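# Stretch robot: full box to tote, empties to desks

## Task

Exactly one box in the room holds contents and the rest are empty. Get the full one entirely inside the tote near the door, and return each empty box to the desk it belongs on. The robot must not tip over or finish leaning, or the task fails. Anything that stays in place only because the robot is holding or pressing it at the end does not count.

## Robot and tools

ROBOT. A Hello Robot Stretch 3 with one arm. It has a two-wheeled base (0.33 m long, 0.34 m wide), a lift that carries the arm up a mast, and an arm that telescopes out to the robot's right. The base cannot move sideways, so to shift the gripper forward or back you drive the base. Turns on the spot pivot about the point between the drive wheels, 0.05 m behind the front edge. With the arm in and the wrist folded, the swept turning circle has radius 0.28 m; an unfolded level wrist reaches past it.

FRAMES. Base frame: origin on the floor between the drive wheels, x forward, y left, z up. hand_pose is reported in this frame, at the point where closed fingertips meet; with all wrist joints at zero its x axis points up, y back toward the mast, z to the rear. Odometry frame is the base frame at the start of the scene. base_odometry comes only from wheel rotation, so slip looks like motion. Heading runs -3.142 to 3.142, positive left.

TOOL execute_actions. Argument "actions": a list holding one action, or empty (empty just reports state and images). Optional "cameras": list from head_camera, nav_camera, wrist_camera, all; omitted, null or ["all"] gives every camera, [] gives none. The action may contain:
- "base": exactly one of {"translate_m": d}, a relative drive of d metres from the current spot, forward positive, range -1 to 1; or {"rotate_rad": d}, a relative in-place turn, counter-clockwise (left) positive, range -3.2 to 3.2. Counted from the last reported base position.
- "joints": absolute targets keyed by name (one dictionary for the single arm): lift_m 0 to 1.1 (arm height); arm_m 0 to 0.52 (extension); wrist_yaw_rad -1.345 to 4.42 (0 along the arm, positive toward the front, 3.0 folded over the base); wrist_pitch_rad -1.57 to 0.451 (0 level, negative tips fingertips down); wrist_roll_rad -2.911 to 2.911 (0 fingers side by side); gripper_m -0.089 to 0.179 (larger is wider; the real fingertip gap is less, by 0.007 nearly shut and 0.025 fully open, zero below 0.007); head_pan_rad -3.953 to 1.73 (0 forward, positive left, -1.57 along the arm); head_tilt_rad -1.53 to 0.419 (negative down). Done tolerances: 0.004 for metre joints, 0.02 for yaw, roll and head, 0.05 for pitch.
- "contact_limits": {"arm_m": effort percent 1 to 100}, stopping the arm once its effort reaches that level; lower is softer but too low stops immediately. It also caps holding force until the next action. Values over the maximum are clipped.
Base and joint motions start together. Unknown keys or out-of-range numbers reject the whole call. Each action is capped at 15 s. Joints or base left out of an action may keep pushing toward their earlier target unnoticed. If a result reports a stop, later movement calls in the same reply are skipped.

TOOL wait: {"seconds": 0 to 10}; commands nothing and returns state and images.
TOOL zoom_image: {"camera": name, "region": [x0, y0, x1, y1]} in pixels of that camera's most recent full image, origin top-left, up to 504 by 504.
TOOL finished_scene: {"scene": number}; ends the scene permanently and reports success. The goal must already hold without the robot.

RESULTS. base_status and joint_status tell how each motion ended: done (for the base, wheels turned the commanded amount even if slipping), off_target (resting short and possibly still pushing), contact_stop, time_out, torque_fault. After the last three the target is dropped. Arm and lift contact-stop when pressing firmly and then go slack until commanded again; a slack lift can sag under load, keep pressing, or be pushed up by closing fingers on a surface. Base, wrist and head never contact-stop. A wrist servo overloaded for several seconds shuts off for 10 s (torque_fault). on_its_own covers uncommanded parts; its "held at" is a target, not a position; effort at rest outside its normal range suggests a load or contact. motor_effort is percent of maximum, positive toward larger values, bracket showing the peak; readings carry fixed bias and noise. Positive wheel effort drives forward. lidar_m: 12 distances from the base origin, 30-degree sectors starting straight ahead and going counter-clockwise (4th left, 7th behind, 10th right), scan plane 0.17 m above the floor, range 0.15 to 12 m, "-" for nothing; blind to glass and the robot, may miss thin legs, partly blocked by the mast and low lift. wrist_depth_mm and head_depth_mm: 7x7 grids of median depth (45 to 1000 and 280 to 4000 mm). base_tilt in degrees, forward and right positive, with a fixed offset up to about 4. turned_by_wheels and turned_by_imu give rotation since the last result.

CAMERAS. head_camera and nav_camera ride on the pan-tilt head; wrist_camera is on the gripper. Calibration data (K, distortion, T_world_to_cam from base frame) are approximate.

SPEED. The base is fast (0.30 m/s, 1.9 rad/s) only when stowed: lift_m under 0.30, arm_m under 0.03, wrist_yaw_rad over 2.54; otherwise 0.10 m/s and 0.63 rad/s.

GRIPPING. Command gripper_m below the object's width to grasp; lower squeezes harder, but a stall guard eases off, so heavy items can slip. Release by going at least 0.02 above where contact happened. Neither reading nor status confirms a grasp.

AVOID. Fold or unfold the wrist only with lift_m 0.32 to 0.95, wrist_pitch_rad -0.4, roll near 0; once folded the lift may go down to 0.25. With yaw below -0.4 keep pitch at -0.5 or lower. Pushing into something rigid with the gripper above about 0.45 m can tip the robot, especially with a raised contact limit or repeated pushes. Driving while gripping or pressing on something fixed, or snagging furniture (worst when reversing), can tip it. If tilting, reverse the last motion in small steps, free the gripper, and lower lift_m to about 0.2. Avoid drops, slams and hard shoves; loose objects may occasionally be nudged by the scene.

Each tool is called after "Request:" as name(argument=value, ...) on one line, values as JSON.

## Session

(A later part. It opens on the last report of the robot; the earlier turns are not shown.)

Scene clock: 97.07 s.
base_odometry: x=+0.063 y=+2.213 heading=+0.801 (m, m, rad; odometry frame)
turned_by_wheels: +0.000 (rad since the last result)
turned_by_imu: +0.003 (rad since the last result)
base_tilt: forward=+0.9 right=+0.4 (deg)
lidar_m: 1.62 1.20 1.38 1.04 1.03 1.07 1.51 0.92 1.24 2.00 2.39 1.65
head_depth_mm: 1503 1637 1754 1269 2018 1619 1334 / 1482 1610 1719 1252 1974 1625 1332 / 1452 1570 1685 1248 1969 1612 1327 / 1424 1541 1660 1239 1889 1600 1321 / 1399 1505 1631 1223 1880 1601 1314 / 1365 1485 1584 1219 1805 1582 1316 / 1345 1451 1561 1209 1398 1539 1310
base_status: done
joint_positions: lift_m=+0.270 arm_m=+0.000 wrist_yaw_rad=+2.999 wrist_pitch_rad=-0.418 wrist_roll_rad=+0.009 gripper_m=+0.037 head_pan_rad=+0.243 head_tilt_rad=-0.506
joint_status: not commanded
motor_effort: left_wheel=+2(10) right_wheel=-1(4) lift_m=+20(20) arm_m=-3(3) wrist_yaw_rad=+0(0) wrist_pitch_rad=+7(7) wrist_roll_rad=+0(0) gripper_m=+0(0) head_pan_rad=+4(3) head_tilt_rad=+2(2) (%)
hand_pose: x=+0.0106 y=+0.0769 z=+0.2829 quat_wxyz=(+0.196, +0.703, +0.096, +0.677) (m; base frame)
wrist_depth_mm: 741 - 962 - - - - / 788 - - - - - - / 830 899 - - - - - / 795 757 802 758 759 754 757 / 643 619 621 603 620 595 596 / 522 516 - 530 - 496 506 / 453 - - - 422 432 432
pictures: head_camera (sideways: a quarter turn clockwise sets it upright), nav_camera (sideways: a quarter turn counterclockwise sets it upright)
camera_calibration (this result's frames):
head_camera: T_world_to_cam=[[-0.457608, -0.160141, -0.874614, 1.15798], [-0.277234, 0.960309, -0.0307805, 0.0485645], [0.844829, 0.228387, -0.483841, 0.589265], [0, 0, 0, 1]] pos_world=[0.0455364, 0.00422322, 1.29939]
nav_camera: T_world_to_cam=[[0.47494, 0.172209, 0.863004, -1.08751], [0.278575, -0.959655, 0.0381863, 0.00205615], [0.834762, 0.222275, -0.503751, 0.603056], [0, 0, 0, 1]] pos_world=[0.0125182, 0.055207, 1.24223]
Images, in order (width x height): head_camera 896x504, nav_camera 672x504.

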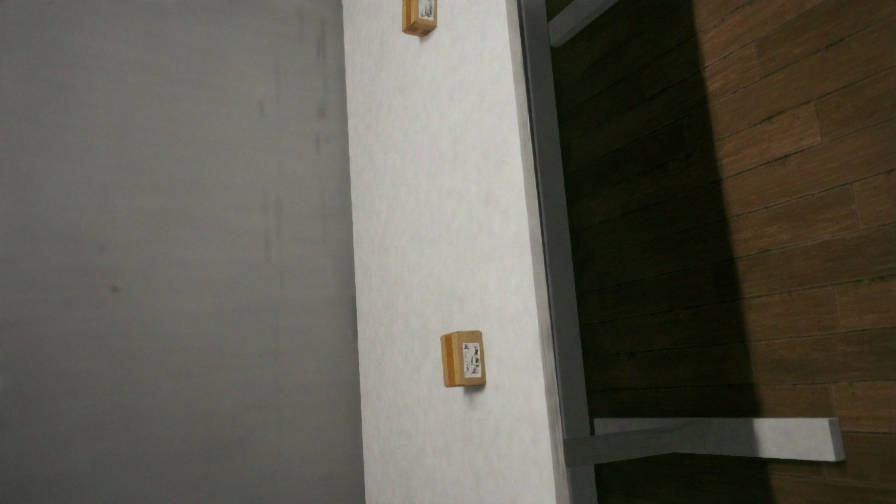

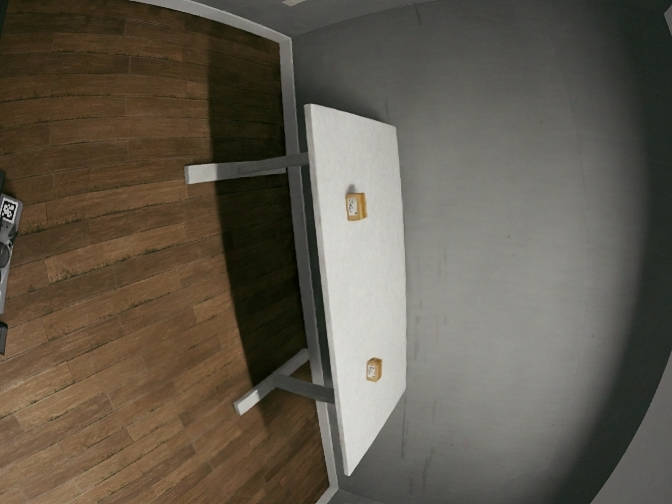

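Request:
execute_actions(actions=[{"base":{"translate_m":0.56}}], cameras=[])

Request:
execute_actions(actions=[{"base":{"rotate_rad":2.065},"joints":{"lift_m":0.6,"head_pan_rad":-1.3,"head_tilt_rad":-0.85}}], cameras=["head_camera"])

Request:
execute_actions(actions=[{"joints":{"lift_m":0.81,"wrist_yaw_rad":1.55}}], cameras=[])

Scene clock: 101.10 s.
base_odometry: x=+0.453 y=+2.615 heading=+0.801 (m, m, rad; odometry frame)
turned_by_wheels: +0.000 (rad since the last result)
turned_by_imu: +0.002 (rad since the last result)
base_tilt: forward=+0.9 right=+0.3 (deg)
lidar_m: 1.19 1.16 0.79 1.31 1.29 1.34 1.91 1.45 1.53 2.12 1.81 1.08
head_depth_mm: 1041 1138 1254 1263 920 724 645 / 1021 1117 1222 1254 919 723 625 / 1000 1086 1193 1245 910 719 609 / 983 1068 1167 1231 908 713 591 / 963 1046 1143 1205 905 712 589 / 947 1023 1116 1175 897 710 587 / 929 1003 1091 1160 895 709 585
base_status: done
joint_positions: lift_m=+0.270 arm_m=+0.000 wrist_yaw_rad=+2.999 wrist_pitch_rad=-0.418 wrist_roll_rad=+0.009 gripper_m=+0.037 head_pan_rad=+0.243 head_tilt_rad=-0.506
joint_status: not commanded
motor_effort: left_wheel=+1(9) right_wheel=-1(5) lift_m=+20(20) arm_m=-4(4) wrist_yaw_rad=+1(0) wrist_pitch_rad=+7(6) wrist_roll_rad=+0(0) gripper_m=+0(0) head_pan_rad=+4(4) head_tilt_rad=+2(2) (%)
hand_pose: x=+0.0106 y=+0.0769 z=+0.2829 quat_wxyz=(+0.196, +0.703, +0.096, +0.677) (m; base frame)
wrist_depth_mm: 926 - - - - - 862 / 936 - - - - - 925 / - - - - - 910 922 / 797 778 782 754 710 727 719 / 622 616 633 618 624 595 588 / 519 521 - 522 - 505 494 / 441 - - - 424 436 427
pictures: none
No camera images: the call's "cameras" was empty. Leave "cameras" out to get every camera's image.

Scene clock: 105.40 s.
base_odometry: x=+0.453 y=+2.615 heading=+2.866 (m, m, rad; odometry frame)
turned_by_wheels: +2.065 (rad since the last result)
turned_by_imu: +2.038 (rad since the last result)
base_tilt: forward=+0.9 right=+0.4 (deg)
lidar_m: 1.27 1.33 1.86 1.44 1.64 2.07 2.05 1.08 1.20 1.16 0.79 1.31
head_depth_mm: 971 1086 946 778 656 1250 1163 / 1001 1123 945 775 657 1267 1182 / 1036 1135 944 772 669 1292 1179 / 1071 1161 940 743 683 1291 1155 / 1111 1208 942 751 698 1285 1139 / 1152 1314 937 770 1394 1265 1136 / 1199 1390 1541 767 1425 1289 1135
base_status: done
joint_positions: lift_m=+0.600 arm_m=+0.000 wrist_yaw_rad=+2.999 wrist_pitch_rad=-0.418 wrist_roll_rad=+0.009 gripper_m=+0.037 head_pan_rad=-1.293 head_tilt_rad=-0.840
joint_status: all done
motor_effort: left_wheel=-3(8) right_wheel=+2(7) lift_m=+24(23) arm_m=-3(3) wrist_yaw_rad=+1(0) wrist_pitch_rad=+7(6) wrist_roll_rad=+0(0) gripper_m=+0(0) head_pan_rad=-4(40) head_tilt_rad=-6(30) (%)
hand_pose: x=+0.0106 y=+0.0769 z=+0.6126 quat_wxyz=(+0.196, +0.703, +0.096, +0.677) (m; base frame)
wrist_depth_mm: - - - - - - - / - - - - - - - / - - - - - - - / - - - - - - - / - - - - - - - / 944 901 - 910 - 904 883 / 803 800 - 794 754 761 765
pictures: head_camera (sideways: a quarter turn clockwise sets it upright)
camera_calibration (this result's frames):
head_camera: T_world_to_cam=[[-0.247197, 0.701423, -0.668505, 0.888029], [0.947882, 0.318185, -0.0166517, 0.0226868], [0.201028, -0.637781, -0.743521, 0.930998], [0, 0, 0, 1]] pos_world=[0.010857, -0.0363303, 1.28625]
Images, in order (width x height): head_camera 896x504.

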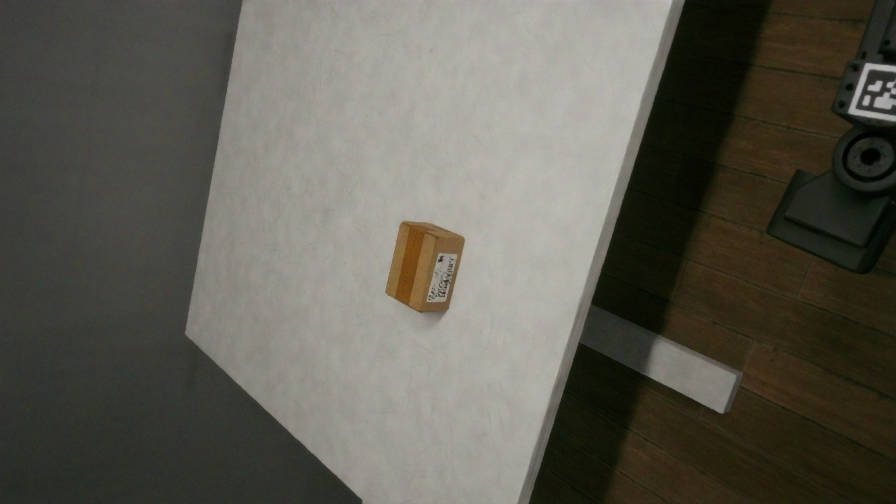

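Scene clock: 108.13 s.
base_odometry: x=+0.453 y=+2.615 heading=+2.866 (m, m, rad; odometry frame)
turned_by_wheels: +0.000 (rad since the last result)
turned_by_imu: +0.000 (rad since the last result)
base_tilt: forward=+0.9 right=+0.4 (deg)
lidar_m: 1.27 1.33 1.86 1.45 1.65 2.07 2.05 1.08 1.19 1.16 0.80 1.32
head_depth_mm: 972 1084 946 775 656 - - / 1002 1118 947 775 656 - - / 1037 1133 943 773 668 1295 - / 1074 1160 940 744 684 1337 1089 / 1117 1201 934 751 699 1335 1101 / 1158 1319 938 769 1394 1279 1118 / 1200 1399 1547 768 1416 1284 1120
base_status: not commanded
joint_positions: lift_m=+0.810 arm_m=+0.000 wrist_yaw_rad=+1.552 wrist_pitch_rad=-0.418 wrist_roll_rad=+0.009 gripper_m=+0.037 head_pan_rad=-1.293 head_tilt_rad=-0.840
joint_status: all done
motor_effort: left_wheel=-3(3) right_wheel=+3(3) lift_m=+24(25) arm_m=-4(3) wrist_yaw_rad=-2(1) wrist_pitch_rad=+7(7) wrist_roll_rad=+0(0) gripper_m=+0(0) head_pan_rad=-4(2) head_tilt_rad=-6(6) (%)
hand_pose: x=+0.2030 y=-0.1497 z=+0.8227 quat_wxyz=(+0.595, +0.591, -0.393, +0.377) (m; base frame)
wrist_depth_mm: - - - - - - - / - - - - - - - / - - - - - - - / - - - - - 436 417 / - - - - - - 334 / - - - - - - 289 / - - - - 954 - 273
pictures: none
No camera images: the call's "cameras" was empty. Leave "cameras" out to get every camera's image.

Request:
execute_actions(actions=[{"base":{"translate_m":-0.028},"joints":{"arm_m":0.385,"gripper_m":0.13}}], cameras=["wrist_camera"])

Scene clock: 112.53 s.
base_odometry: x=+0.480 y=+2.608 heading=+2.866 (m, m, rad; odometry frame)
turned_by_wheels: +0.000 (rad since the last result)
turned_by_imu: +0.000 (rad since the last result)
base_tilt: forward=+0.9 right=+0.3 (deg)
lidar_m: 1.30 1.36 1.89 1.45 1.57 2.07 1.79 1.06 1.19 1.16 0.81 1.34
head_depth_mm: 968 1082 - 775 658 1248 1142 / 1000 1114 1007 763 655 1272 1140 / 1036 1137 974 772 669 1290 1140 / 1071 1160 956 752 683 1288 1139 / 1109 1198 939 750 698 1287 1141 / 1151 1295 936 768 1397 1267 1138 / 1200 1388 939 768 1414 1288 1134
base_status: done
joint_positions: lift_m=+0.810 arm_m=+0.385 wrist_yaw_rad=+1.550 wrist_pitch_rad=-0.418 wrist_roll_rad=+0.009 gripper_m=+0.130 head_pan_rad=-1.293 head_tilt_rad=-0.840
joint_status: all done
motor_effort: left_wheel=-3(6) right_wheel=+2(3) lift_m=+24(24) arm_m=+3(2) wrist_yaw_rad=+0(2) wrist_pitch_rad=+7(6) wrist_roll_rad=+0(0) gripper_m=+0(81) head_pan_rad=-4(4) head_tilt_rad=-6(6) (%)
hand_pose: x=+0.2030 y=-0.5344 z=+0.8227 quat_wxyz=(+0.595, +0.590, -0.394, +0.377) (m; base frame)
wrist_depth_mm: - - - - - - 751 / - - - - - - 741 / - - - - - - 719 / - - 430 423 422 416 414 / - - 344 341 338 347 339 / - - 283 236 270 - 277 / - 237 244 201 199 232 238
pictures: wrist_camera
camera_calibration (this result's frames):
wrist_camera: T_world_to_cam=[[-0.0378995, -0.998933, -0.026384, -0.501277], [-0.533542, 0.042553, -0.844703, 0.864961], [0.844924, -0.0179369, -0.534585, 0.422284], [0, 0, 0, 1]] pos_world=[0.0856971, -0.529975, 0.943156]
Images, in order (width x height): wrist_camera 644x364.

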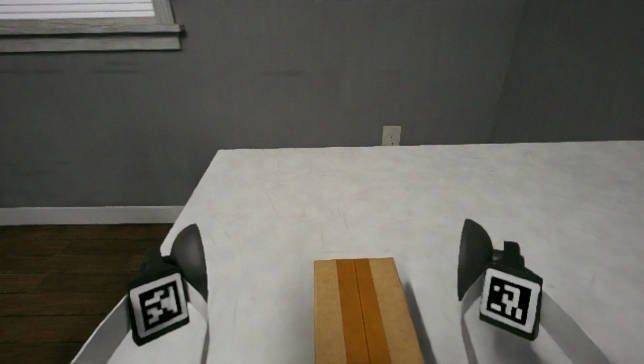

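Request:
execute_actions(actions=[{"joints":{"arm_m":0.402,"lift_m":0.732}}], cameras=["wrist_camera"])

Request:
execute_actions(actions=[{"joints":{"gripper_m":0.01}}], cameras=[])

Request:
execute_actions(actions=[{"joints":{"lift_m":0.755,"head_pan_rad":-2.1,"head_tilt_rad":-0.7}}], cameras=["wrist_camera","head_camera"])

Scene clock: 114.50 s.
base_odometry: x=+0.480 y=+2.608 heading=+2.866 (m, m, rad; odometry frame)
turned_by_wheels: +0.000 (rad since the last result)
turned_by_imu: +0.000 (rad since the last result)
base_tilt: forward=+0.8 right=+0.4 (deg)
lidar_m: 1.30 1.36 1.89 1.45 1.57 2.06 1.79 1.06 1.19 1.16 0.81 1.35
head_depth_mm: 967 1084 1012 756 655 1245 1139 / 1001 1116 944 737 655 1263 1142 / 1033 1135 971 754 669 1287 1140 / 1069 1162 942 746 682 1287 1137 / 1109 1198 943 750 699 1293 1134 / 1154 1294 936 772 1395 1262 1140 / 1204 1387 935 769 1421 1287 1136
base_status: not commanded
joint_positions: lift_m=+0.732 arm_m=+0.402 wrist_yaw_rad=+1.550 wrist_pitch_rad=-0.418 wrist_roll_rad=+0.009 gripper_m=+0.130 head_pan_rad=-1.293 head_tilt_rad=-0.840
joint_status: all done
motor_effort: left_wheel=-3(3) right_wheel=+2(3) lift_m=+20(21) arm_m=+2(3) wrist_yaw_rad=+0(0) wrist_pitch_rad=+7(7) wrist_roll_rad=+0(0) gripper_m=+0(0) head_pan_rad=-3(3) head_tilt_rad=-6(6) (%)
hand_pose: x=+0.2030 y=-0.5514 z=+0.7449 quat_wxyz=(+0.595, +0.590, -0.394, +0.377) (m; base frame)
wrist_depth_mm: - - - - - - 751 / - - - - - - 703 / - - 388 378 376 367 363 / - 291 287 188 276 279 270 / - 228 228 150 213 228 220 / 194 195 181 133 174 - 183 / 166 157 160 149 155 153 157
pictures: wrist_camera
camera_calibration (this result's frames):
wrist_camera: T_world_to_cam=[[-0.0378995, -0.998933, -0.0263839, -0.520315], [-0.533542, 0.0425529, -0.844703, 0.8], [0.844924, -0.0179369, -0.534585, 0.380409], [0, 0, 0, 1]] pos_world=[0.0856971, -0.546978, 0.865395]
Images, in order (width x height): wrist_camera 644x364.

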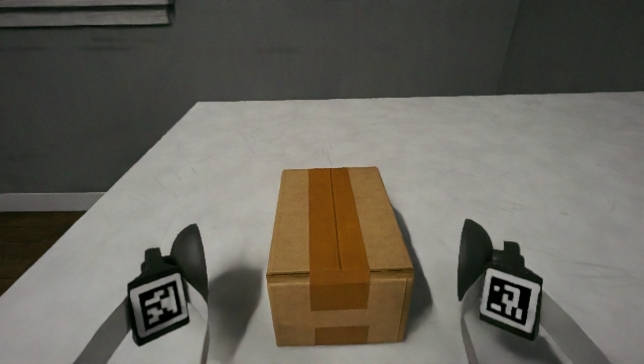

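Scene clock: 116.20 s.
base_odometry: x=+0.480 y=+2.608 heading=+2.866 (m, m, rad; odometry frame)
turned_by_wheels: +0.000 (rad since the last result)
turned_by_imu: +0.000 (rad since the last result)
base_tilt: forward=+0.9 right=+0.4 (deg)
lidar_m: 1.30 1.36 1.89 1.45 1.57 2.06 1.79 1.06 1.20 1.16 0.81 1.34
head_depth_mm: 967 1081 1010 756 656 1247 1144 / 1003 1112 946 735 655 1273 1142 / 1039 1134 973 753 669 1296 1140 / 1072 1160 940 740 683 1287 1136 / 1111 1204 937 750 699 1290 1135 / 1151 1297 937 769 1389 1262 1135 / 1201 1406 936 767 1420 1282 1134
base_status: not commanded
joint_positions: lift_m=+0.732 arm_m=+0.402 wrist_yaw_rad=+1.550 wrist_pitch_rad=-0.418 wrist_roll_rad=+0.009 gripper_m=+0.011 head_pan_rad=-1.293 head_tilt_rad=-0.840
joint_status: all done
motor_effort: left_wheel=-3(3) right_wheel=+3(2) lift_m=+20(20) arm_m=+3(2) wrist_yaw_rad=+0(0) wrist_pitch_rad=+7(6) wrist_roll_rad=+0(0) gripper_m=-17(92) head_pan_rad=-3(3) head_tilt_rad=-6(6) (%)
hand_pose: x=+0.2030 y=-0.5514 z=+0.7449 quat_wxyz=(+0.595, +0.590, -0.394, +0.377) (m; base frame)
wrist_depth_mm: - - - - - - 732 / - - - - - - 702 / - - 382 378 373 369 360 / - 293 284 186 276 273 274 / - 228 227 149 212 221 219 / 194 190 175 132 131 185 184 / 164 162 157 146 151 159 157
pictures: none
No camera images: the call's "cameras" was empty. Leave "cameras" out to get every camera's image.

Scene clock: 117.20 s.
base_odometry: x=+0.480 y=+2.608 heading=+2.866 (m, m, rad; odometry frame)
turned_by_wheels: +0.000 (rad since the last result)
turned_by_imu: +0.000 (rad since the last result)
base_tilt: forward=+0.9 right=+0.4 (deg)
lidar_m: 1.30 1.36 1.89 1.45 1.57 2.06 1.79 1.06 1.20 1.16 0.81 1.34
head_depth_mm: 1282 1473 1193 908 802 1387 1200 / 1214 1380 1189 886 775 1387 1217 / 1155 1300 1183 874 732 1388 - / 1098 1235 1177 902 729 - 1157 / 1048 1169 1173 898 - 1291 1187 / 1004 1118 1171 956 704 638 1190 / 964 1066 1150 850 724 609 1190
base_status: not commanded
joint_positions: lift_m=+0.755 arm_m=+0.402 wrist_yaw_rad=+1.550 wrist_pitch_rad=-0.418 wrist_roll_rad=+0.009 gripper_m=+0.011 head_pan_rad=-2.093 head_tilt_rad=-0.705
joint_status: all done
motor_effort: left_wheel=-3(3) right_wheel=+2(3) lift_m=+24(28) arm_m=+3(2) wrist_yaw_rad=+0(1) wrist_pitch_rad=+7(6) wrist_roll_rad=+0(0) gripper_m=-18(17) head_pan_rad=-3(40) head_tilt_rad=+2(14) (%)
hand_pose: x=+0.2030 y=-0.5514 z=+0.7676 quat_wxyz=(+0.595, +0.590, -0.394, +0.377) (m; base frame)
wrist_depth_mm: - - - - - - 741 / - - - - - - 741 / - - 439 437 433 423 417 / - - 329 189 322 317 314 / - 263 263 149 245 254 252 / - 218 202 132 131 212 211 / 188 187 180 146 175 182 182
pictures: head_camera (sideways: a quarter turn clockwise sets it upright), wrist_camera
camera_calibration (this result's frames):
head_camera: T_world_to_cam=[[0.282753, 0.58248, -0.762081, 1.00675], [0.887405, -0.460434, -0.0226715, 0.0308963], [-0.364093, -0.669864, -0.647085, 0.809017], [0, 0, 0, 1]] pos_world=[-0.0175201, -0.0302533, 1.29143]
wrist_camera: T_world_to_cam=[[-0.0378983, -0.998933, -0.0263837, -0.519715], [-0.533542, 0.0425521, -0.844703, 0.819217], [0.844924, -0.017936, -0.534585, 0.392571], [0, 0, 0, 1]] pos_world=[0.0856971, -0.546979, 0.888146]
Images, in order (width x height): head_camera 896x504, wrist_camera 644x364.

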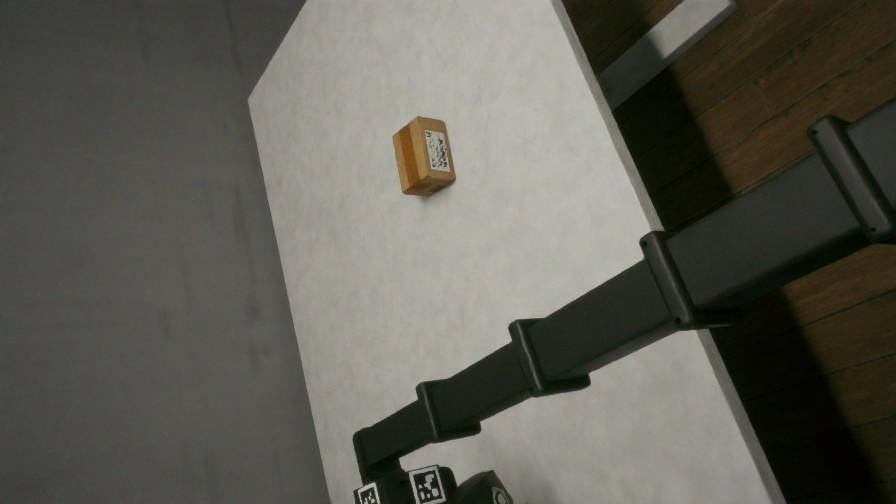

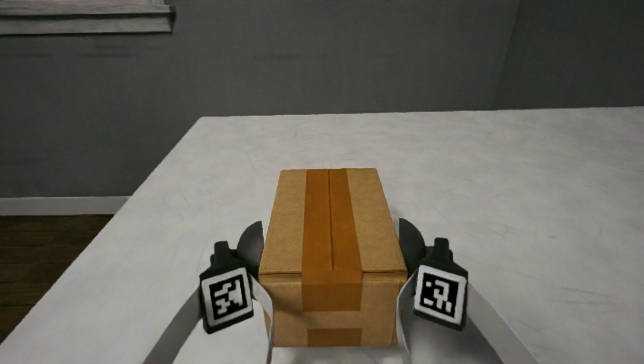

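Request:
execute_actions(actions=[{"joints":{"lift_m":0.732}}], cameras=[])

Request:
execute_actions(actions=[{"joints":{"gripper_m":0.10}}], cameras=[])

Request:
execute_actions(actions=[{"base":{"translate_m":-0.676},"joints":{"lift_m":0.81,"gripper_m":0.13,"head_pan_rad":-3.3,"head_tilt_rad":-0.4}}], cameras=["head_camera","nav_camera"])

Request:
execute_actions(actions=[{"joints":{"arm_m":0.423,"wrist_yaw_rad":1.38}}], cameras=["wrist_camera"])

Scene clock: 118.77 s.
base_odometry: x=+0.480 y=+2.608 heading=+2.866 (m, m, rad; odometry frame)
turned_by_wheels: +0.000 (rad since the last result)
turned_by_imu: +0.000 (rad since the last result)
base_tilt: forward=+0.9 right=+0.4 (deg)
lidar_m: 1.30 1.36 1.89 1.45 1.57 2.07 1.79 1.06 1.20 1.16 0.81 1.35
head_depth_mm: 1279 1466 1188 908 803 1392 1198 / 1211 1377 1183 886 776 1388 1206 / 1152 1304 1181 872 730 1386 - / 1099 1231 1178 900 730 - 1146 / 1051 1166 1176 901 769 1287 1192 / 1003 1118 1170 958 705 639 1189 / 964 1066 1131 839 722 608 1187
base_status: not commanded
joint_positions: lift_m=+0.732 arm_m=+0.402 wrist_yaw_rad=+1.550 wrist_pitch_rad=-0.418 wrist_roll_rad=+0.009 gripper_m=+0.011 head_pan_rad=-2.093 head_tilt_rad=-0.705
joint_status: all done
motor_effort: left_wheel=-3(3) right_wheel=+2(3) lift_m=+20(26) arm_m=+3(3) wrist_yaw_rad=+0(0) wrist_pitch_rad=+6(7) wrist_roll_rad=+0(0) gripper_m=-17(17) head_pan_rad=-4(4) head_tilt_rad=+2(2) (%)
hand_pose: x=+0.2030 y=-0.5514 z=+0.7449 quat_wxyz=(+0.595, +0.590, -0.394, +0.377) (m; base frame)
wrist_depth_mm: - - - - - - 728 / - - - - - - 709 / - - 384 379 376 367 358 / - 289 283 188 279 276 273 / - 228 226 148 214 218 218 / 195 191 176 132 131 183 183 / 164 162 156 147 152 158 157
pictures: none
No camera images: the call's "cameras" was empty. Leave "cameras" out to get every camera's image.

Scene clock: 120.17 s.
base_odometry: x=+0.480 y=+2.608 heading=+2.866 (m, m, rad; odometry frame)
turned_by_wheels: +0.000 (rad since the last result)
turned_by_imu: +0.000 (rad since the last result)
base_tilt: forward=+0.8 right=+0.3 (deg)
lidar_m: 1.30 1.36 1.90 1.45 1.57 2.07 1.79 1.06 1.20 1.16 0.81 1.35
head_depth_mm: 1280 1465 1188 907 801 1392 1197 / 1210 1373 1190 885 775 1385 1205 / 1156 1301 1179 875 730 1381 - / 1099 1234 1176 898 730 - 1144 / 1044 1171 1175 899 767 1292 1194 / 1009 1113 1166 957 705 638 1186 / 962 1067 1129 837 723 607 1184
base_status: not commanded
joint_positions: lift_m=+0.732 arm_m=+0.402 wrist_yaw_rad=+1.550 wrist_pitch_rad=-0.418 wrist_roll_rad=+0.009 gripper_m=+0.100 head_pan_rad=-2.093 head_tilt_rad=-0.705
joint_status: all done
motor_effort: left_wheel=-3(3) right_wheel=+3(2) lift_m=+20(19) arm_m=+1(3) wrist_yaw_rad=+0(0) wrist_pitch_rad=+7(6) wrist_roll_rad=+0(0) gripper_m=+0(80) head_pan_rad=-4(4) head_tilt_rad=+2(1) (%)
hand_pose: x=+0.2030 y=-0.5514 z=+0.7449 quat_wxyz=(+0.595, +0.590, -0.394, +0.377) (m; base frame)
wrist_depth_mm: - - - - - - 759 / - - - - - - 700 / - - 385 376 372 364 359 / - 288 285 188 277 274 270 / - 231 227 150 213 218 221 / 195 190 181 134 136 190 183 / 164 162 157 151 155 154 158
pictures: none
No camera images: the call's "cameras" was empty. Leave "cameras" out to get every camera's image.

Scene clock: 128.23 s.
base_odometry: x=+1.130 y=+2.423 heading=+2.865 (m, m, rad; odometry frame)
turned_by_wheels: +0.000 (rad since the last result)
turned_by_imu: +0.000 (rad since the last result)
base_tilt: forward=+0.8 right=+0.4 (deg)
lidar_m: 1.98 2.07 1.73 1.44 1.98 1.13 1.19 1.59 1.18 0.70 1.20 1.29
head_depth_mm: 1580 1687 1763 1965 2137 1790 1548 / 1561 1673 1745 1953 2100 1788 1524 / 1554 1660 1722 1920 1481 1678 1516 / 1530 1635 1709 1902 1467 1768 1510 / 1524 1629 1688 1884 2019 1701 1454 / 1495 1613 1675 1398 1973 1641 1405 / 1502 1588 1685 1844 1990 1738 1408
base_status: done
joint_positions: lift_m=+0.810 arm_m=+0.402 wrist_yaw_rad=+1.550 wrist_pitch_rad=-0.418 wrist_roll_rad=+0.009 gripper_m=+0.130 head_pan_rad=-3.293 head_tilt_rad=-0.409
joint_status: all done
motor_effort: left_wheel=-3(7) right_wheel=+3(3) lift_m=+24(26) arm_m=+2(2) wrist_yaw_rad=+0(0) wrist_pitch_rad=+6(7) wrist_roll_rad=+0(0) gripper_m=+1(82) head_pan_rad=-4(40) head_tilt_rad=+3(26) (%)
hand_pose: x=+0.2030 y=-0.5514 z=+0.8227 quat_wxyz=(+0.595, +0.590, -0.394, +0.377) (m; base frame)
wrist_depth_mm: - - - - - - 735 / - - - 804 840 826 683 / - - 622 564 568 562 552 / - - 434 431 421 412 418 / - - 345 344 338 351 334 / - 305 287 279 222 - 276 / - 242 244 242 189 228 238
pictures: head_camera (sideways: a quarter turn clockwise sets it upright), nav_camera (sideways: a quarter turn counterclockwise sets it upright)
camera_calibration (this result's frames):
head_camera: T_world_to_cam=[[0.39723, -0.0147047, -0.917601, 1.20884], [-0.116087, -0.992645, -0.0343466, 0.0522284], [-0.910347, 0.120165, -0.396016, 0.485688], [0, 0, 0, 1]] pos_world=[-0.031982, 0.0112575, 1.30337]
nav_camera: T_world_to_cam=[[-0.418896, 0.0103781, 0.907975, -1.14071], [0.11532, 0.992446, 0.0418595, -0.00173524], [-0.900681, 0.122242, -0.416929, 0.500668], [0, 0, 0, 1]] pos_world=[-0.0266981, -0.0476422, 1.24455]
Images, in order (width x height): head_camera 896x504, nav_camera 672x504.

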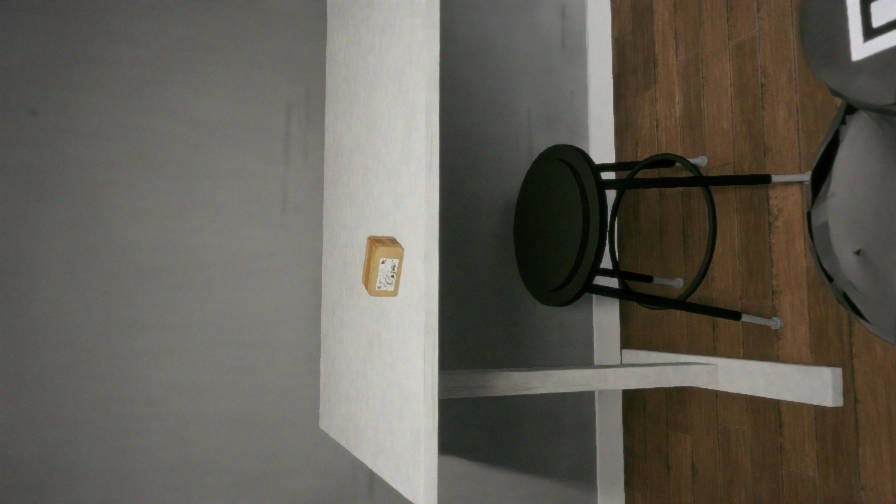

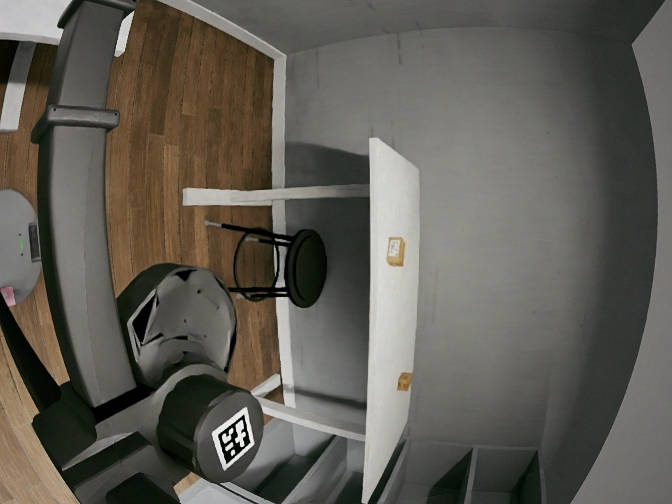

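Scene clock: 129.30 s.
base_odometry: x=+1.130 y=+2.423 heading=+2.865 (m, m, rad; odometry frame)
turned_by_wheels: +0.000 (rad since the last result)
turned_by_imu: +0.000 (rad since the last result)
base_tilt: forward=+0.9 right=+0.4 (deg)
lidar_m: 1.98 2.07 1.74 1.44 1.97 1.13 1.19 1.59 1.18 0.71 1.20 1.28
head_depth_mm: 1583 1684 1768 1963 2118 1797 1552 / 1572 1670 1739 1934 2095 1784 1519 / 1557 1656 1734 1933 1477 1678 1518 / 1538 1645 1704 1906 1468 1766 1506 / 1529 1620 1697 1884 2015 1689 1457 / 1504 1614 1663 1394 1961 1643 1398 / 1499 1587 1689 1837 1995 1738 1407
base_status: not commanded
joint_positions: lift_m=+0.810 arm_m=+0.423 wrist_yaw_rad=+1.382 wrist_pitch_rad=-0.418 wrist_roll_rad=+0.009 gripper_m=+0.130 head_pan_rad=-3.293 head_tilt_rad=-0.409
joint_status: all done
motor_effort: left_wheel=-2(3) right_wheel=+2(3) lift_m=+24(24) arm_m=+3(3) wrist_yaw_rad=-1(1) wrist_pitch_rad=+7(7) wrist_roll_rad=+0(0) gripper_m=+0(1) head_pan_rad=-3(3) head_tilt_rad=+3(3) (%)
hand_pose: x=+0.1991 y=-0.6099 z=+0.8227 quat_wxyz=(+0.625, +0.555, -0.442, +0.325) (m; base frame)
wrist_depth_mm: - - - - - 749 561 / - - 796 837 855 742 560 / - - 580 577 566 552 525 / - 436 433 429 426 416 414 / - 350 345 337 334 350 331 / 300 299 286 221 282 - 275 / 249 240 244 189 236 234 238
pictures: wrist_camera
camera_calibration (this result's frames):
wrist_camera: T_world_to_cam=[[-0.204741, -0.97846, -0.026384, -0.531183], [-0.518869, 0.13135, -0.844702, 0.917291], [0.829974, -0.159256, -0.534585, 0.341074], [0, 0, 0, 1]] pos_world=[0.0841166, -0.58591, 0.943157]
Images, in order (width x height): wrist_camera 644x364.

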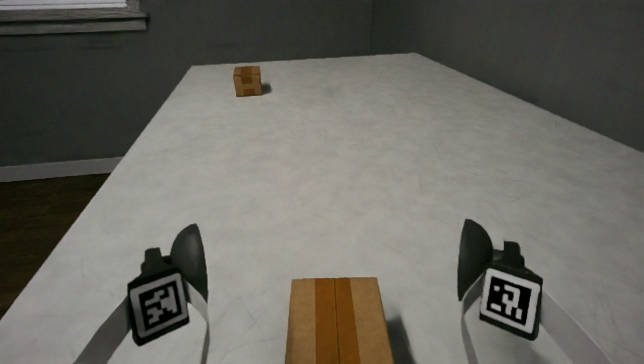

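Request:
execute_actions(actions=[{"base":{"translate_m":-0.013},"joints":{"lift_m":0.732}}], cameras=[])

Request:
execute_actions(actions=[{"joints":{"gripper_m":0.01}}], cameras=[])

Request:
execute_actions(actions=[{"joints":{"lift_m":0.755}}], cameras=["wrist_camera"])

Scene clock: 131.13 s.
base_odometry: x=+1.143 y=+2.420 heading=+2.865 (m, m, rad; odometry frame)
turned_by_wheels: +0.000 (rad since the last result)
turned_by_imu: +0.000 (rad since the last result)
base_tilt: forward=+0.8 right=+0.4 (deg)
lidar_m: 1.99 2.08 1.75 1.44 1.98 1.12 1.17 1.59 1.18 0.70 1.19 1.29
head_depth_mm: 1559 1673 1741 1961 2115 1780 1436 / 1558 1659 1726 1940 2077 1788 1435 / 1541 1646 1712 1910 1478 1722 1429 / 1522 1624 1709 1894 1470 1767 1428 / 1513 1612 1679 1851 2003 1701 1421 / 1500 1601 1654 1382 1947 1631 1398 / 1482 1596 1682 1836 1978 1732 1406
base_status: done
joint_positions: lift_m=+0.732 arm_m=+0.423 wrist_yaw_rad=+1.382 wrist_pitch_rad=-0.418 wrist_roll_rad=+0.009 gripper_m=+0.130 head_pan_rad=-3.293 head_tilt_rad=-0.408
joint_status: all done
motor_effort: left_wheel=-2(6) right_wheel=+2(3) lift_m=+20(18) arm_m=+2(2) wrist_yaw_rad=-1(2) wrist_pitch_rad=+7(7) wrist_roll_rad=+0(0) gripper_m=+0(0) head_pan_rad=-4(3) head_tilt_rad=+3(3) (%)
hand_pose: x=+0.1991 y=-0.6099 z=+0.7449 quat_wxyz=(+0.625, +0.555, -0.442, +0.325) (m; base frame)
wrist_depth_mm: - - - - - 757 558 / - - 590 584 566 554 520 / - 387 384 379 374 370 359 / 291 290 281 189 276 275 275 / 231 230 228 149 215 230 217 / 192 196 182 129 173 - 182 / 165 157 161 141 150 154 156
pictures: none
No camera images: the call's "cameras" was empty. Leave "cameras" out to get every camera's image.

Scene clock: 132.83 s.
base_odometry: x=+1.143 y=+2.420 heading=+2.865 (m, m, rad; odometry frame)
turned_by_wheels: +0.000 (rad since the last result)
turned_by_imu: +0.000 (rad since the last result)
base_tilt: forward=+0.9 right=+0.3 (deg)
lidar_m: 1.99 2.08 1.75 1.44 1.98 1.12 1.17 1.59 1.18 0.70 1.20 1.29
head_depth_mm: 1565 1675 1754 1950 2096 1801 1444 / 1559 1656 1738 1927 2072 1789 1434 / 1546 1643 1703 1901 1477 1715 1431 / 1523 1632 1705 1907 1473 1756 1419 / 1511 1612 1681 1883 2019 1696 1423 / 1501 1598 1665 1381 1951 1637 1397 / 1487 1582 1678 1824 1983 1737 1400
base_status: not commanded
joint_positions: lift_m=+0.732 arm_m=+0.423 wrist_yaw_rad=+1.382 wrist_pitch_rad=-0.418 wrist_roll_rad=+0.009 gripper_m=+0.011 head_pan_rad=-3.293 head_tilt_rad=-0.408
joint_status: all done
motor_effort: left_wheel=-3(2) right_wheel=+3(3) lift_m=+20(20) arm_m=+3(3) wrist_yaw_rad=-1(1) wrist_pitch_rad=+7(6) wrist_roll_rad=+0(0) gripper_m=-19(94) head_pan_rad=-4(3) head_tilt_rad=+3(3) (%)
hand_pose: x=+0.1991 y=-0.6099 z=+0.7449 quat_wxyz=(+0.625, +0.555, -0.442, +0.325) (m; base frame)
wrist_depth_mm: - - - - - 768 552 / - - 581 586 555 544 526 / - 387 382 378 371 365 365 / 291 288 284 188 279 276 273 / 231 228 228 150 217 221 217 / 191 190 154 129 129 184 183 / 164 162 156 143 152 157 156
pictures: none
No camera images: the call's "cameras" was empty. Leave "cameras" out to get every camera's image.

Scene clock: 133.80 s.
base_odometry: x=+1.143 y=+2.420 heading=+2.865 (m, m, rad; odometry frame)
turned_by_wheels: +0.000 (rad since the last result)
turned_by_imu: +0.000 (rad since the last result)
base_tilt: forward=+0.8 right=+0.4 (deg)
lidar_m: 1.99 2.08 1.75 1.44 1.97 1.12 1.17 1.59 1.18 0.70 1.20 1.30
head_depth_mm: 1560 1673 1748 1951 2087 1789 1444 / 1556 1654 1732 1942 2086 1790 1441 / 1538 1637 1709 1905 1473 1719 1430 / 1520 1623 1699 1887 1459 1768 1429 / 1510 1611 1683 1872 2000 1712 1416 / 1498 1600 1665 1383 1960 1643 1404 / 1490 1573 1674 1835 1980 1736 1403
base_status: not commanded
joint_positions: lift_m=+0.755 arm_m=+0.423 wrist_yaw_rad=+1.382 wrist_pitch_rad=-0.418 wrist_roll_rad=+0.009 gripper_m=+0.011 head_pan_rad=-3.293 head_tilt_rad=-0.408
joint_status: all done
motor_effort: left_wheel=-3(2) right_wheel=+2(2) lift_m=+24(28) arm_m=+2(2) wrist_yaw_rad=-1(1) wrist_pitch_rad=+6(7) wrist_roll_rad=+0(0) gripper_m=-19(18) head_pan_rad=-3(4) head_tilt_rad=+3(3) (%)
hand_pose: x=+0.1991 y=-0.6099 z=+0.7676 quat_wxyz=(+0.625, +0.555, -0.442, +0.325) (m; base frame)
wrist_depth_mm: - - - - - 751 556 / - - 689 664 646 637 544 / - 457 434 436 436 422 409 / - 328 329 188 324 319 316 / 266 264 264 149 252 253 251 / 220 218 168 129 129 212 211 / 187 187 180 143 174 181 180
pictures: wrist_camera
camera_calibration (this result's frames):
wrist_camera: T_world_to_cam=[[-0.204833, -0.978441, -0.0263838, -0.532629], [-0.518856, 0.131398, -0.844703, 0.870849], [0.829959, -0.159333, -0.534585, 0.311619], [0, 0, 0, 1]] pos_world=[0.0841149, -0.585923, 0.888142]
Images, in order (width x height): wrist_camera 644x364.

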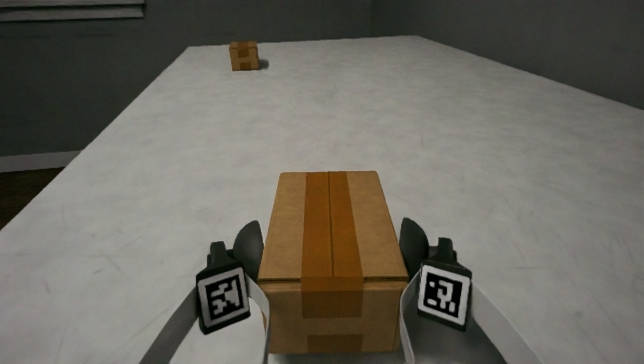

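Request:
execute_actions(actions=[{"joints":{"lift_m":0.732}}], cameras=[])

Request:
execute_actions(actions=[{"joints":{"gripper_m":0.11}}], cameras=[])

Request:
execute_actions(actions=[{"base":{"translate_m":-0.1},"joints":{"lift_m":0.85,"gripper_m":0.13}}], cameras=[])

Request:
execute_actions(actions=[{"base":{"translate_m":-0.49},"joints":{"lift_m":0.85,"arm_m":0,"head_tilt_rad":-0.7}}], cameras=["nav_camera"])

Request:
execute_actions(actions=[{"base":{"rotate_rad":-1.565},"joints":{"head_tilt_rad":-0.6,"head_pan_rad":-2.0}}], cameras=["nav_camera","head_camera"])

Scene clock: 135.50 s.
base_odometry: x=+1.143 y=+2.420 heading=+2.865 (m, m, rad; odometry frame)
turned_by_wheels: +0.000 (rad since the last result)
turned_by_imu: +0.000 (rad since the last result)
base_tilt: forward=+0.8 right=+0.4 (deg)
lidar_m: 1.99 2.08 1.75 1.44 1.98 1.12 1.17 1.59 1.18 0.70 1.19 1.30
head_depth_mm: 1561 1680 1741 1953 2108 1809 1435 / 1556 1659 1723 1922 2095 1790 1431 / 1537 1644 1710 1906 1476 1716 1428 / 1524 1626 1696 1886 1471 1761 1422 / 1498 1615 1678 1855 2013 1693 1416 / 1498 1604 1662 1386 1960 1638 1401 / 1490 1583 1683 1822 1988 1728 1408
base_status: not commanded
joint_positions: lift_m=+0.732 arm_m=+0.423 wrist_yaw_rad=+1.382 wrist_pitch_rad=-0.418 wrist_roll_rad=+0.009 gripper_m=+0.011 head_pan_rad=-3.293 head_tilt_rad=-0.408
joint_status: all done
motor_effort: left_wheel=-3(3) right_wheel=+3(2) lift_m=+19(18) arm_m=+2(2) wrist_yaw_rad=-1(1) wrist_pitch_rad=+6(7) wrist_roll_rad=+0(0) gripper_m=-18(18) head_pan_rad=-3(3) head_tilt_rad=+3(3) (%)
hand_pose: x=+0.1991 y=-0.6099 z=+0.7449 quat_wxyz=(+0.625, +0.555, -0.442, +0.325) (m; base frame)
wrist_depth_mm: - - - - - 761 560 / - - 589 575 563 536 511 / - 388 385 380 374 372 364 / 291 286 284 189 279 278 272 / 231 228 227 150 218 221 218 / 191 190 154 129 129 184 183 / 164 162 157 144 152 156 158
pictures: none
No camera images: the call's "cameras" was empty. Leave "cameras" out to get every camera's image.

Scene clock: 137.00 s.
base_odometry: x=+1.143 y=+2.420 heading=+2.865 (m, m, rad; odometry frame)
turned_by_wheels: +0.000 (rad since the last result)
turned_by_imu: +0.000 (rad since the last result)
base_tilt: forward=+0.9 right=+0.4 (deg)
lidar_m: 1.99 2.08 1.75 1.44 1.97 1.12 1.17 1.59 1.18 0.70 1.20 1.30
head_depth_mm: 1565 1669 1758 1948 2093 1782 1440 / 1552 1658 1723 1930 2088 1786 1438 / 1534 1654 1718 1913 1480 1709 1429 / 1522 1635 1693 1874 1473 1765 1422 / 1517 1620 1693 1873 2013 1695 1422 / 1503 1599 1655 1384 1950 1643 1401 / 1487 1582 1685 1835 1987 1746 1406
base_status: not commanded
joint_positions: lift_m=+0.732 arm_m=+0.423 wrist_yaw_rad=+1.382 wrist_pitch_rad=-0.418 wrist_roll_rad=+0.009 gripper_m=+0.110 head_pan_rad=-3.293 head_tilt_rad=-0.408
joint_status: all done
motor_effort: left_wheel=-3(3) right_wheel=+2(3) lift_m=+19(19) arm_m=+1(2) wrist_yaw_rad=-1(1) wrist_pitch_rad=+6(7) wrist_roll_rad=+0(0) gripper_m=+0(80) head_pan_rad=-4(3) head_tilt_rad=+3(3) (%)
hand_pose: x=+0.1991 y=-0.6099 z=+0.7449 quat_wxyz=(+0.625, +0.555, -0.442, +0.325) (m; base frame)
wrist_depth_mm: - - - - - 759 553 / - - 592 582 559 546 515 / - 385 381 373 370 368 362 / 294 290 285 188 275 276 272 / 232 231 227 149 215 221 218 / 190 189 182 129 133 190 183 / 163 161 157 143 153 154 157
pictures: none
No camera images: the call's "cameras" was empty. Leave "cameras" out to get every camera's image.

Scene clock: 139.63 s.
base_odometry: x=+1.239 y=+2.393 heading=+2.865 (m, m, rad; odometry frame)
turned_by_wheels: +0.000 (rad since the last result)
turned_by_imu: +0.000 (rad since the last result)
base_tilt: forward=+0.8 right=+0.4 (deg)
lidar_m: 2.09 2.18 1.80 1.44 1.98 1.02 1.07 1.58 1.18 0.69 1.19 1.38
head_depth_mm: 1472 1577 1662 1120 2002 1863 - / 1454 1566 1631 1103 1971 1785 - / 1456 1547 1612 1086 1337 1661 - / 1437 1528 1598 1005 1332 1774 - / 1423 1520 1587 1062 1886 1697 - / 1415 1512 1567 1056 1840 1636 1371 / 1399 1502 1587 1039 1864 1731 1402
base_status: done
joint_positions: lift_m=+0.850 arm_m=+0.423 wrist_yaw_rad=+1.382 wrist_pitch_rad=-0.418 wrist_roll_rad=+0.009 gripper_m=+0.130 head_pan_rad=-3.293 head_tilt_rad=-0.408
joint_status: all done
motor_effort: left_wheel=-3(6) right_wheel=+3(4) lift_m=+24(23) arm_m=+2(2) wrist_yaw_rad=-1(1) wrist_pitch_rad=+7(7) wrist_roll_rad=+0(0) gripper_m=+0(73) head_pan_rad=-3(3) head_tilt_rad=+3(3) (%)
hand_pose: x=+0.1991 y=-0.6099 z=+0.8627 quat_wxyz=(+0.625, +0.555, -0.442, +0.325) (m; base frame)
wrist_depth_mm: - - - - - 781 563 / - - - - - 772 557 / - - 682 672 669 670 577 / - 531 507 493 492 496 480 / - 413 406 336 388 409 389 / - 346 332 282 330 - 327 / 298 280 288 282 282 273 281
pictures: none
No camera images: the call's "cameras" was empty. Leave "cameras" out to get every camera's image.

Scene clock: 146.00 s.
base_odometry: x=+1.710 y=+2.259 heading=+2.865 (m, m, rad; odometry frame)
turned_by_wheels: +0.000 (rad since the last result)
turned_by_imu: -0.001 (rad since the last result)
base_tilt: forward=+0.9 right=+0.3 (deg)
lidar_m: 2.58 2.14 1.59 1.46 1.66 0.58 0.58 1.24 1.17 1.13 0.82 1.65
head_depth_mm: 1040 1085 732 563 - - - / 1027 1075 729 551 - - - / 1019 1073 725 548 - - - / 1007 1060 724 548 - - - / 1005 1052 720 545 1621 1288 1245 / 998 1049 717 545 1087 1355 1235 / 986 1049 713 542 1572 1384 1241
base_status: done
joint_positions: lift_m=+0.850 arm_m=+0.000 wrist_yaw_rad=+1.381 wrist_pitch_rad=-0.418 wrist_roll_rad=+0.009 gripper_m=+0.130 head_pan_rad=-3.293 head_tilt_rad=-0.691
joint_status: all done
motor_effort: left_wheel=-2(6) right_wheel=+3(3) lift_m=+24(23) arm_m=-4(5) wrist_yaw_rad=-1(1) wrist_pitch_rad=+6(7) wrist_roll_rad=+0(0) gripper_m=+0(0) head_pan_rad=-3(4) head_tilt_rad=-5(26) (%)
hand_pose: x=+0.1990 y=-0.1878 z=+0.8627 quat_wxyz=(+0.625, +0.555, -0.442, +0.325) (m; base frame)
wrist_depth_mm: - - - - - - 978 / - - - - - - 908 / - - - - 678 661 648 / - - - - 518 485 489 / - - - - - 415 411 / - - - - - - 938 / - - - - - 977 971
pictures: nav_camera (sideways: a quarter turn counterclockwise sets it upright)
camera_calibration (this result's frames):
nav_camera: T_world_to_cam=[[-0.653021, 0.0462118, 0.755928, -0.941029], [0.105393, 0.993969, 0.0302817, 0.0134117], [-0.74997, 0.0994441, -0.653954, 0.80813], [0, 0, 0, 1]] pos_world=[-0.00985178, -0.050208, 1.23942]
Images, in order (width x height): nav_camera 672x504.

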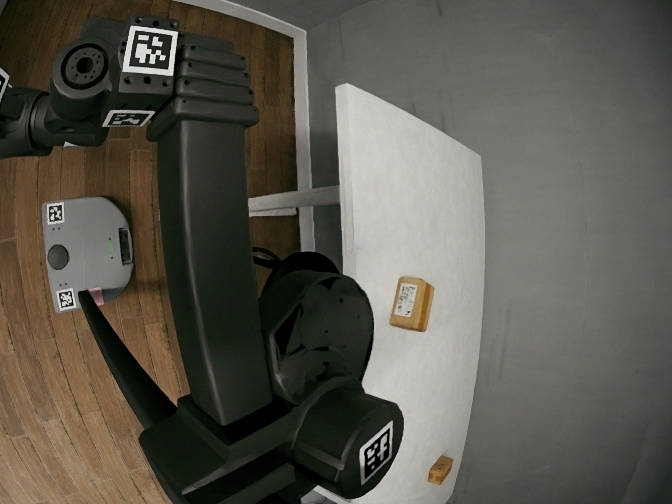

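Scene clock: 149.53 s.
base_odometry: x=+1.710 y=+2.259 heading=+1.300 (m, m, rad; odometry frame)
turned_by_wheels: -1.565 (rad since the last result)
turned_by_imu: -1.546 (rad since the last result)
base_tilt: forward=+0.9 right=+0.3 (deg)
lidar_m: 1.13 0.82 1.64 2.58 2.16 1.59 1.46 1.32 0.58 0.58 1.24 1.16
head_depth_mm: 1207 1300 898 632 1778 1490 1304 / 1160 1262 891 629 1762 1530 - / 1114 1215 886 626 999 1181 - / 1071 1168 879 623 939 873 - / 1035 1139 872 574 532 864 - / 999 1092 867 569 512 1102 - / 965 1056 862 614 493 1460 1181
base_status: done
joint_positions: lift_m=+0.850 arm_m=+0.000 wrist_yaw_rad=+1.381 wrist_pitch_rad=-0.418 wrist_roll_rad=+0.009 gripper_m=+0.130 head_pan_rad=-2.007 head_tilt_rad=-0.606
joint_status: all done
motor_effort: left_wheel=+2(5) right_wheel=-2(6) lift_m=+24(24) arm_m=-3(4) wrist_yaw_rad=-1(1) wrist_pitch_rad=+7(7) wrist_roll_rad=+0(0) gripper_m=+0(0) head_pan_rad=+4(38) head_tilt_rad=+2(14) (%)
hand_pose: x=+0.1990 y=-0.1878 z=+0.8627 quat_wxyz=(+0.625, +0.555, -0.442, +0.325) (m; base frame)
wrist_depth_mm: 850 864 904 957 - - - / 868 926 976 - - - - / 796 - - - - - - / - - - - - - - / - - - - - - - / 842 - - - - - - / 829 - - - - - -
pictures: head_camera (sideways: a quarter turn clockwise sets it upright), nav_camera (sideways: a quarter turn counterclockwise sets it upright)
camera_calibration (this result's frames):
head_camera: T_world_to_cam=[[0.198517, 0.533185, -0.822378, 1.08586], [0.922562, -0.384913, -0.0268565, 0.0361334], [-0.330864, -0.753363, -0.568308, 0.706335], [0, 0, 0, 1]] pos_world=[-0.0151967, -0.0329313, 1.29537]
nav_camera: T_world_to_cam=[[-0.199487, -0.553118, 0.808867, -1.0128], [-0.923203, 0.3828, 0.0340809, 0.0147364], [-0.328485, -0.739949, -0.587004, 0.718467], [0, 0, 0, 1]] pos_world=[0.0475694, -0.0342119, 1.24046]
Images, in order (width x height): head_camera 896x504, nav_camera 672x504.

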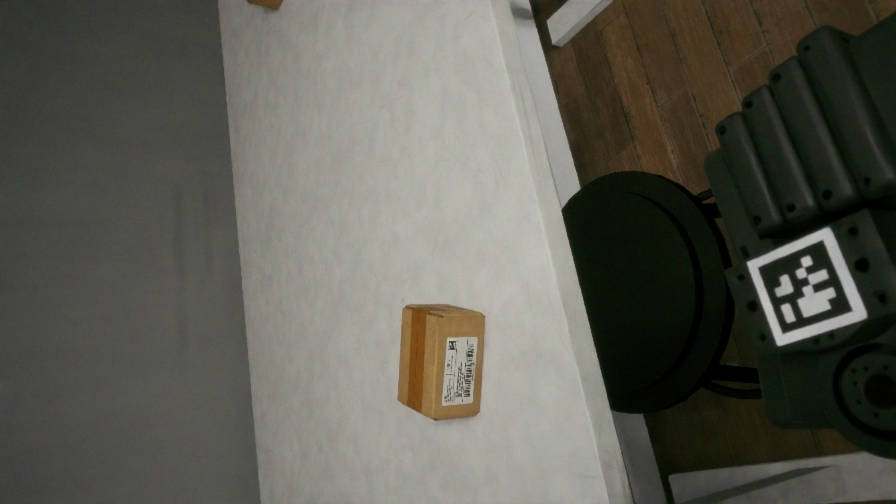

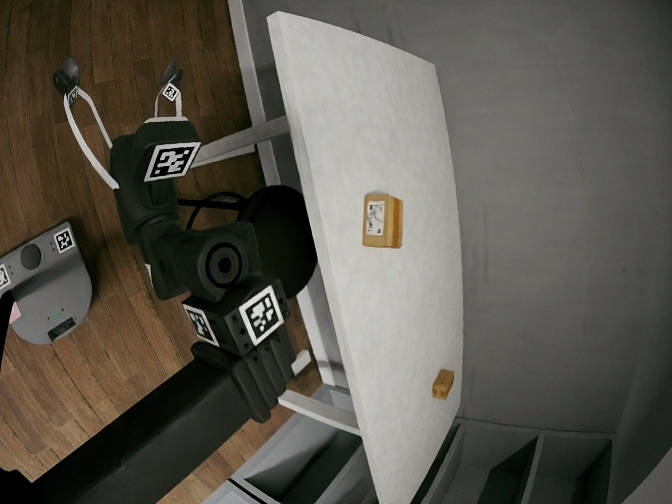

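Request:
execute_actions(actions=[{"base":{"translate_m":-0.16},"joints":{"lift_m":1.04}}], cameras=[])

Request:
execute_actions(actions=[{"base":{"translate_m":-0.16},"joints":{"arm_m":0.283,"wrist_yaw_rad":1.12,"head_tilt_rad":-0.45}}], cameras=["wrist_camera","head_camera"])

Scene clock: 152.90 s.
base_odometry: x=+1.668 y=+2.105 heading=+1.300 (m, m, rad; odometry frame)
turned_by_wheels: +0.000 (rad since the last result)
turned_by_imu: +0.000 (rad since the last result)
base_tilt: forward=+0.9 right=+0.4 (deg)
lidar_m: 1.29 0.96 1.87 2.59 2.05 1.44 1.30 1.19 0.51 0.59 0.77 1.33
head_depth_mm: 1201 1307 - - 1716 1497 1259 / 1158 1242 - - 1771 1481 1257 / 1108 1198 - - 1714 1482 1256 / 1069 - - - 1701 1475 1247 / 1033 1095 - - - - 1215 / 997 1060 - - - - 1215 / 962 1051 1006 - - - 1213
base_status: done
joint_positions: lift_m=+1.040 arm_m=+0.000 wrist_yaw_rad=+1.381 wrist_pitch_rad=-0.418 wrist_roll_rad=+0.009 gripper_m=+0.130 head_pan_rad=-2.007 head_tilt_rad=-0.606
joint_status: all done
motor_effort: left_wheel=+2(3) right_wheel=-2(4) lift_m=+24(25) arm_m=-3(3) wrist_yaw_rad=-1(1) wrist_pitch_rad=+6(6) wrist_roll_rad=+0(0) gripper_m=+1(0) head_pan_rad=+4(4) head_tilt_rad=+2(2) (%)
hand_pose: x=+0.1990 y=-0.1878 z=+1.0526 quat_wxyz=(+0.625, +0.555, -0.442, +0.325) (m; base frame)
wrist_depth_mm: 984 - - - - - - / - - - - - - - / - - - - - - - / 887 - - - - 422 414 / 739 - - - - 351 334 / 951 - - - - - 281 / - - - - - - 246
pictures: none
No camera images: the call's "cameras" was empty. Leave "cameras" out to get every camera's image.

Scene clock: 156.20 s.
base_odometry: x=+1.625 y=+1.950 heading=+1.300 (m, m, rad; odometry frame)
turned_by_wheels: +0.000 (rad since the last result)
turned_by_imu: +0.000 (rad since the last result)
base_tilt: forward=+0.9 right=+0.4 (deg)
lidar_m: 1.45 1.10 1.97 2.59 2.02 1.30 1.15 1.06 1.22 0.47 0.64 1.50
head_depth_mm: 1203 1320 1416 - - 1349 1347 / 1155 1251 - - - 1600 1381 / 1113 1203 - - 568 1578 1369 / 1067 1145 - - 586 1534 1368 / 1030 1095 - 819 582 500 1370 / 991 1054 1126 815 579 480 1258 / 960 1006 - 743 575 462 775
base_status: done
joint_positions: lift_m=+1.040 arm_m=+0.283 wrist_yaw_rad=+1.120 wrist_pitch_rad=-0.418 wrist_roll_rad=+0.009 gripper_m=+0.130 head_pan_rad=-2.007 head_tilt_rad=-0.458
joint_status: all done
motor_effort: left_wheel=+2(3) right_wheel=-1(5) lift_m=+24(24) arm_m=+3(0) wrist_yaw_rad=-1(4) wrist_pitch_rad=+6(6) wrist_roll_rad=+0(0) gripper_m=+0(0) head_pan_rad=+3(4) head_tilt_rad=+3(17) (%)
hand_pose: x=+0.1806 y=-0.5255 z=+1.0526 quat_wxyz=(+0.662, +0.493, -0.511, +0.241) (m; base frame)
wrist_depth_mm: - - - - - 733 576 / - - - - - 735 602 / - - - - 566 564 547 / - - 428 427 416 421 413 / - 379 345 340 337 347 335 / - - 283 220 279 - 280 / - 239 245 190 242 234 239
pictures: head_camera (sideways: a quarter turn clockwise sets it upright), wrist_camera
camera_calibration (this result's frames):
head_camera: T_world_to_cam=[[0.144699, 0.417744, -0.896968, 1.18346], [0.920711, -0.388883, -0.0325848, 0.0436081], [-0.362428, -0.821133, -0.440893, 0.540744], [0, 0, 0, 1]] pos_world=[-0.0154163, -0.0334047, 1.30136]
wrist_camera: T_world_to_cam=[[-0.450979, -0.892145, -0.0263838, -0.356493], [-0.467202, 0.261151, -0.844703, 1.14978], [0.760487, -0.368616, -0.534585, 0.395315], [0, 0, 0, 1]] pos_world=[0.0757781, -0.47259, 1.17315]
Images, in order (width x height): head_camera 896x504, wrist_camera 644x364.

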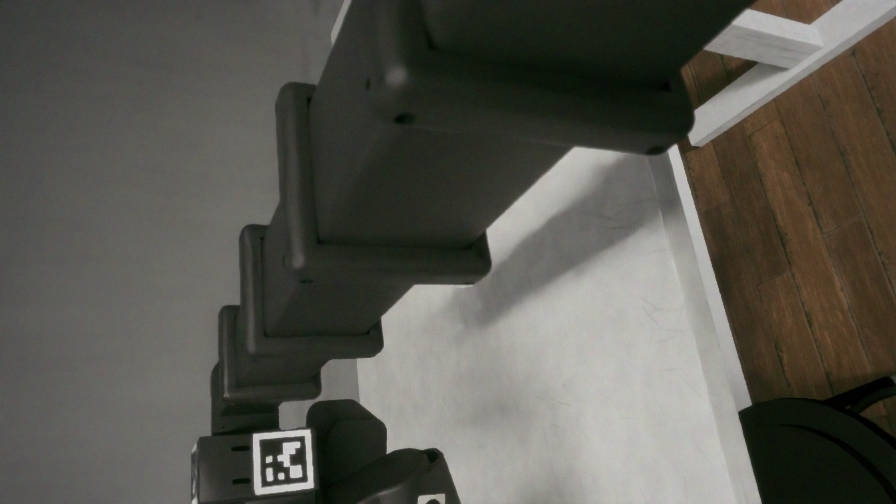

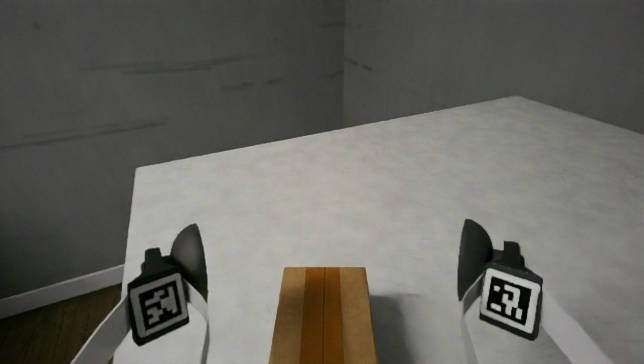

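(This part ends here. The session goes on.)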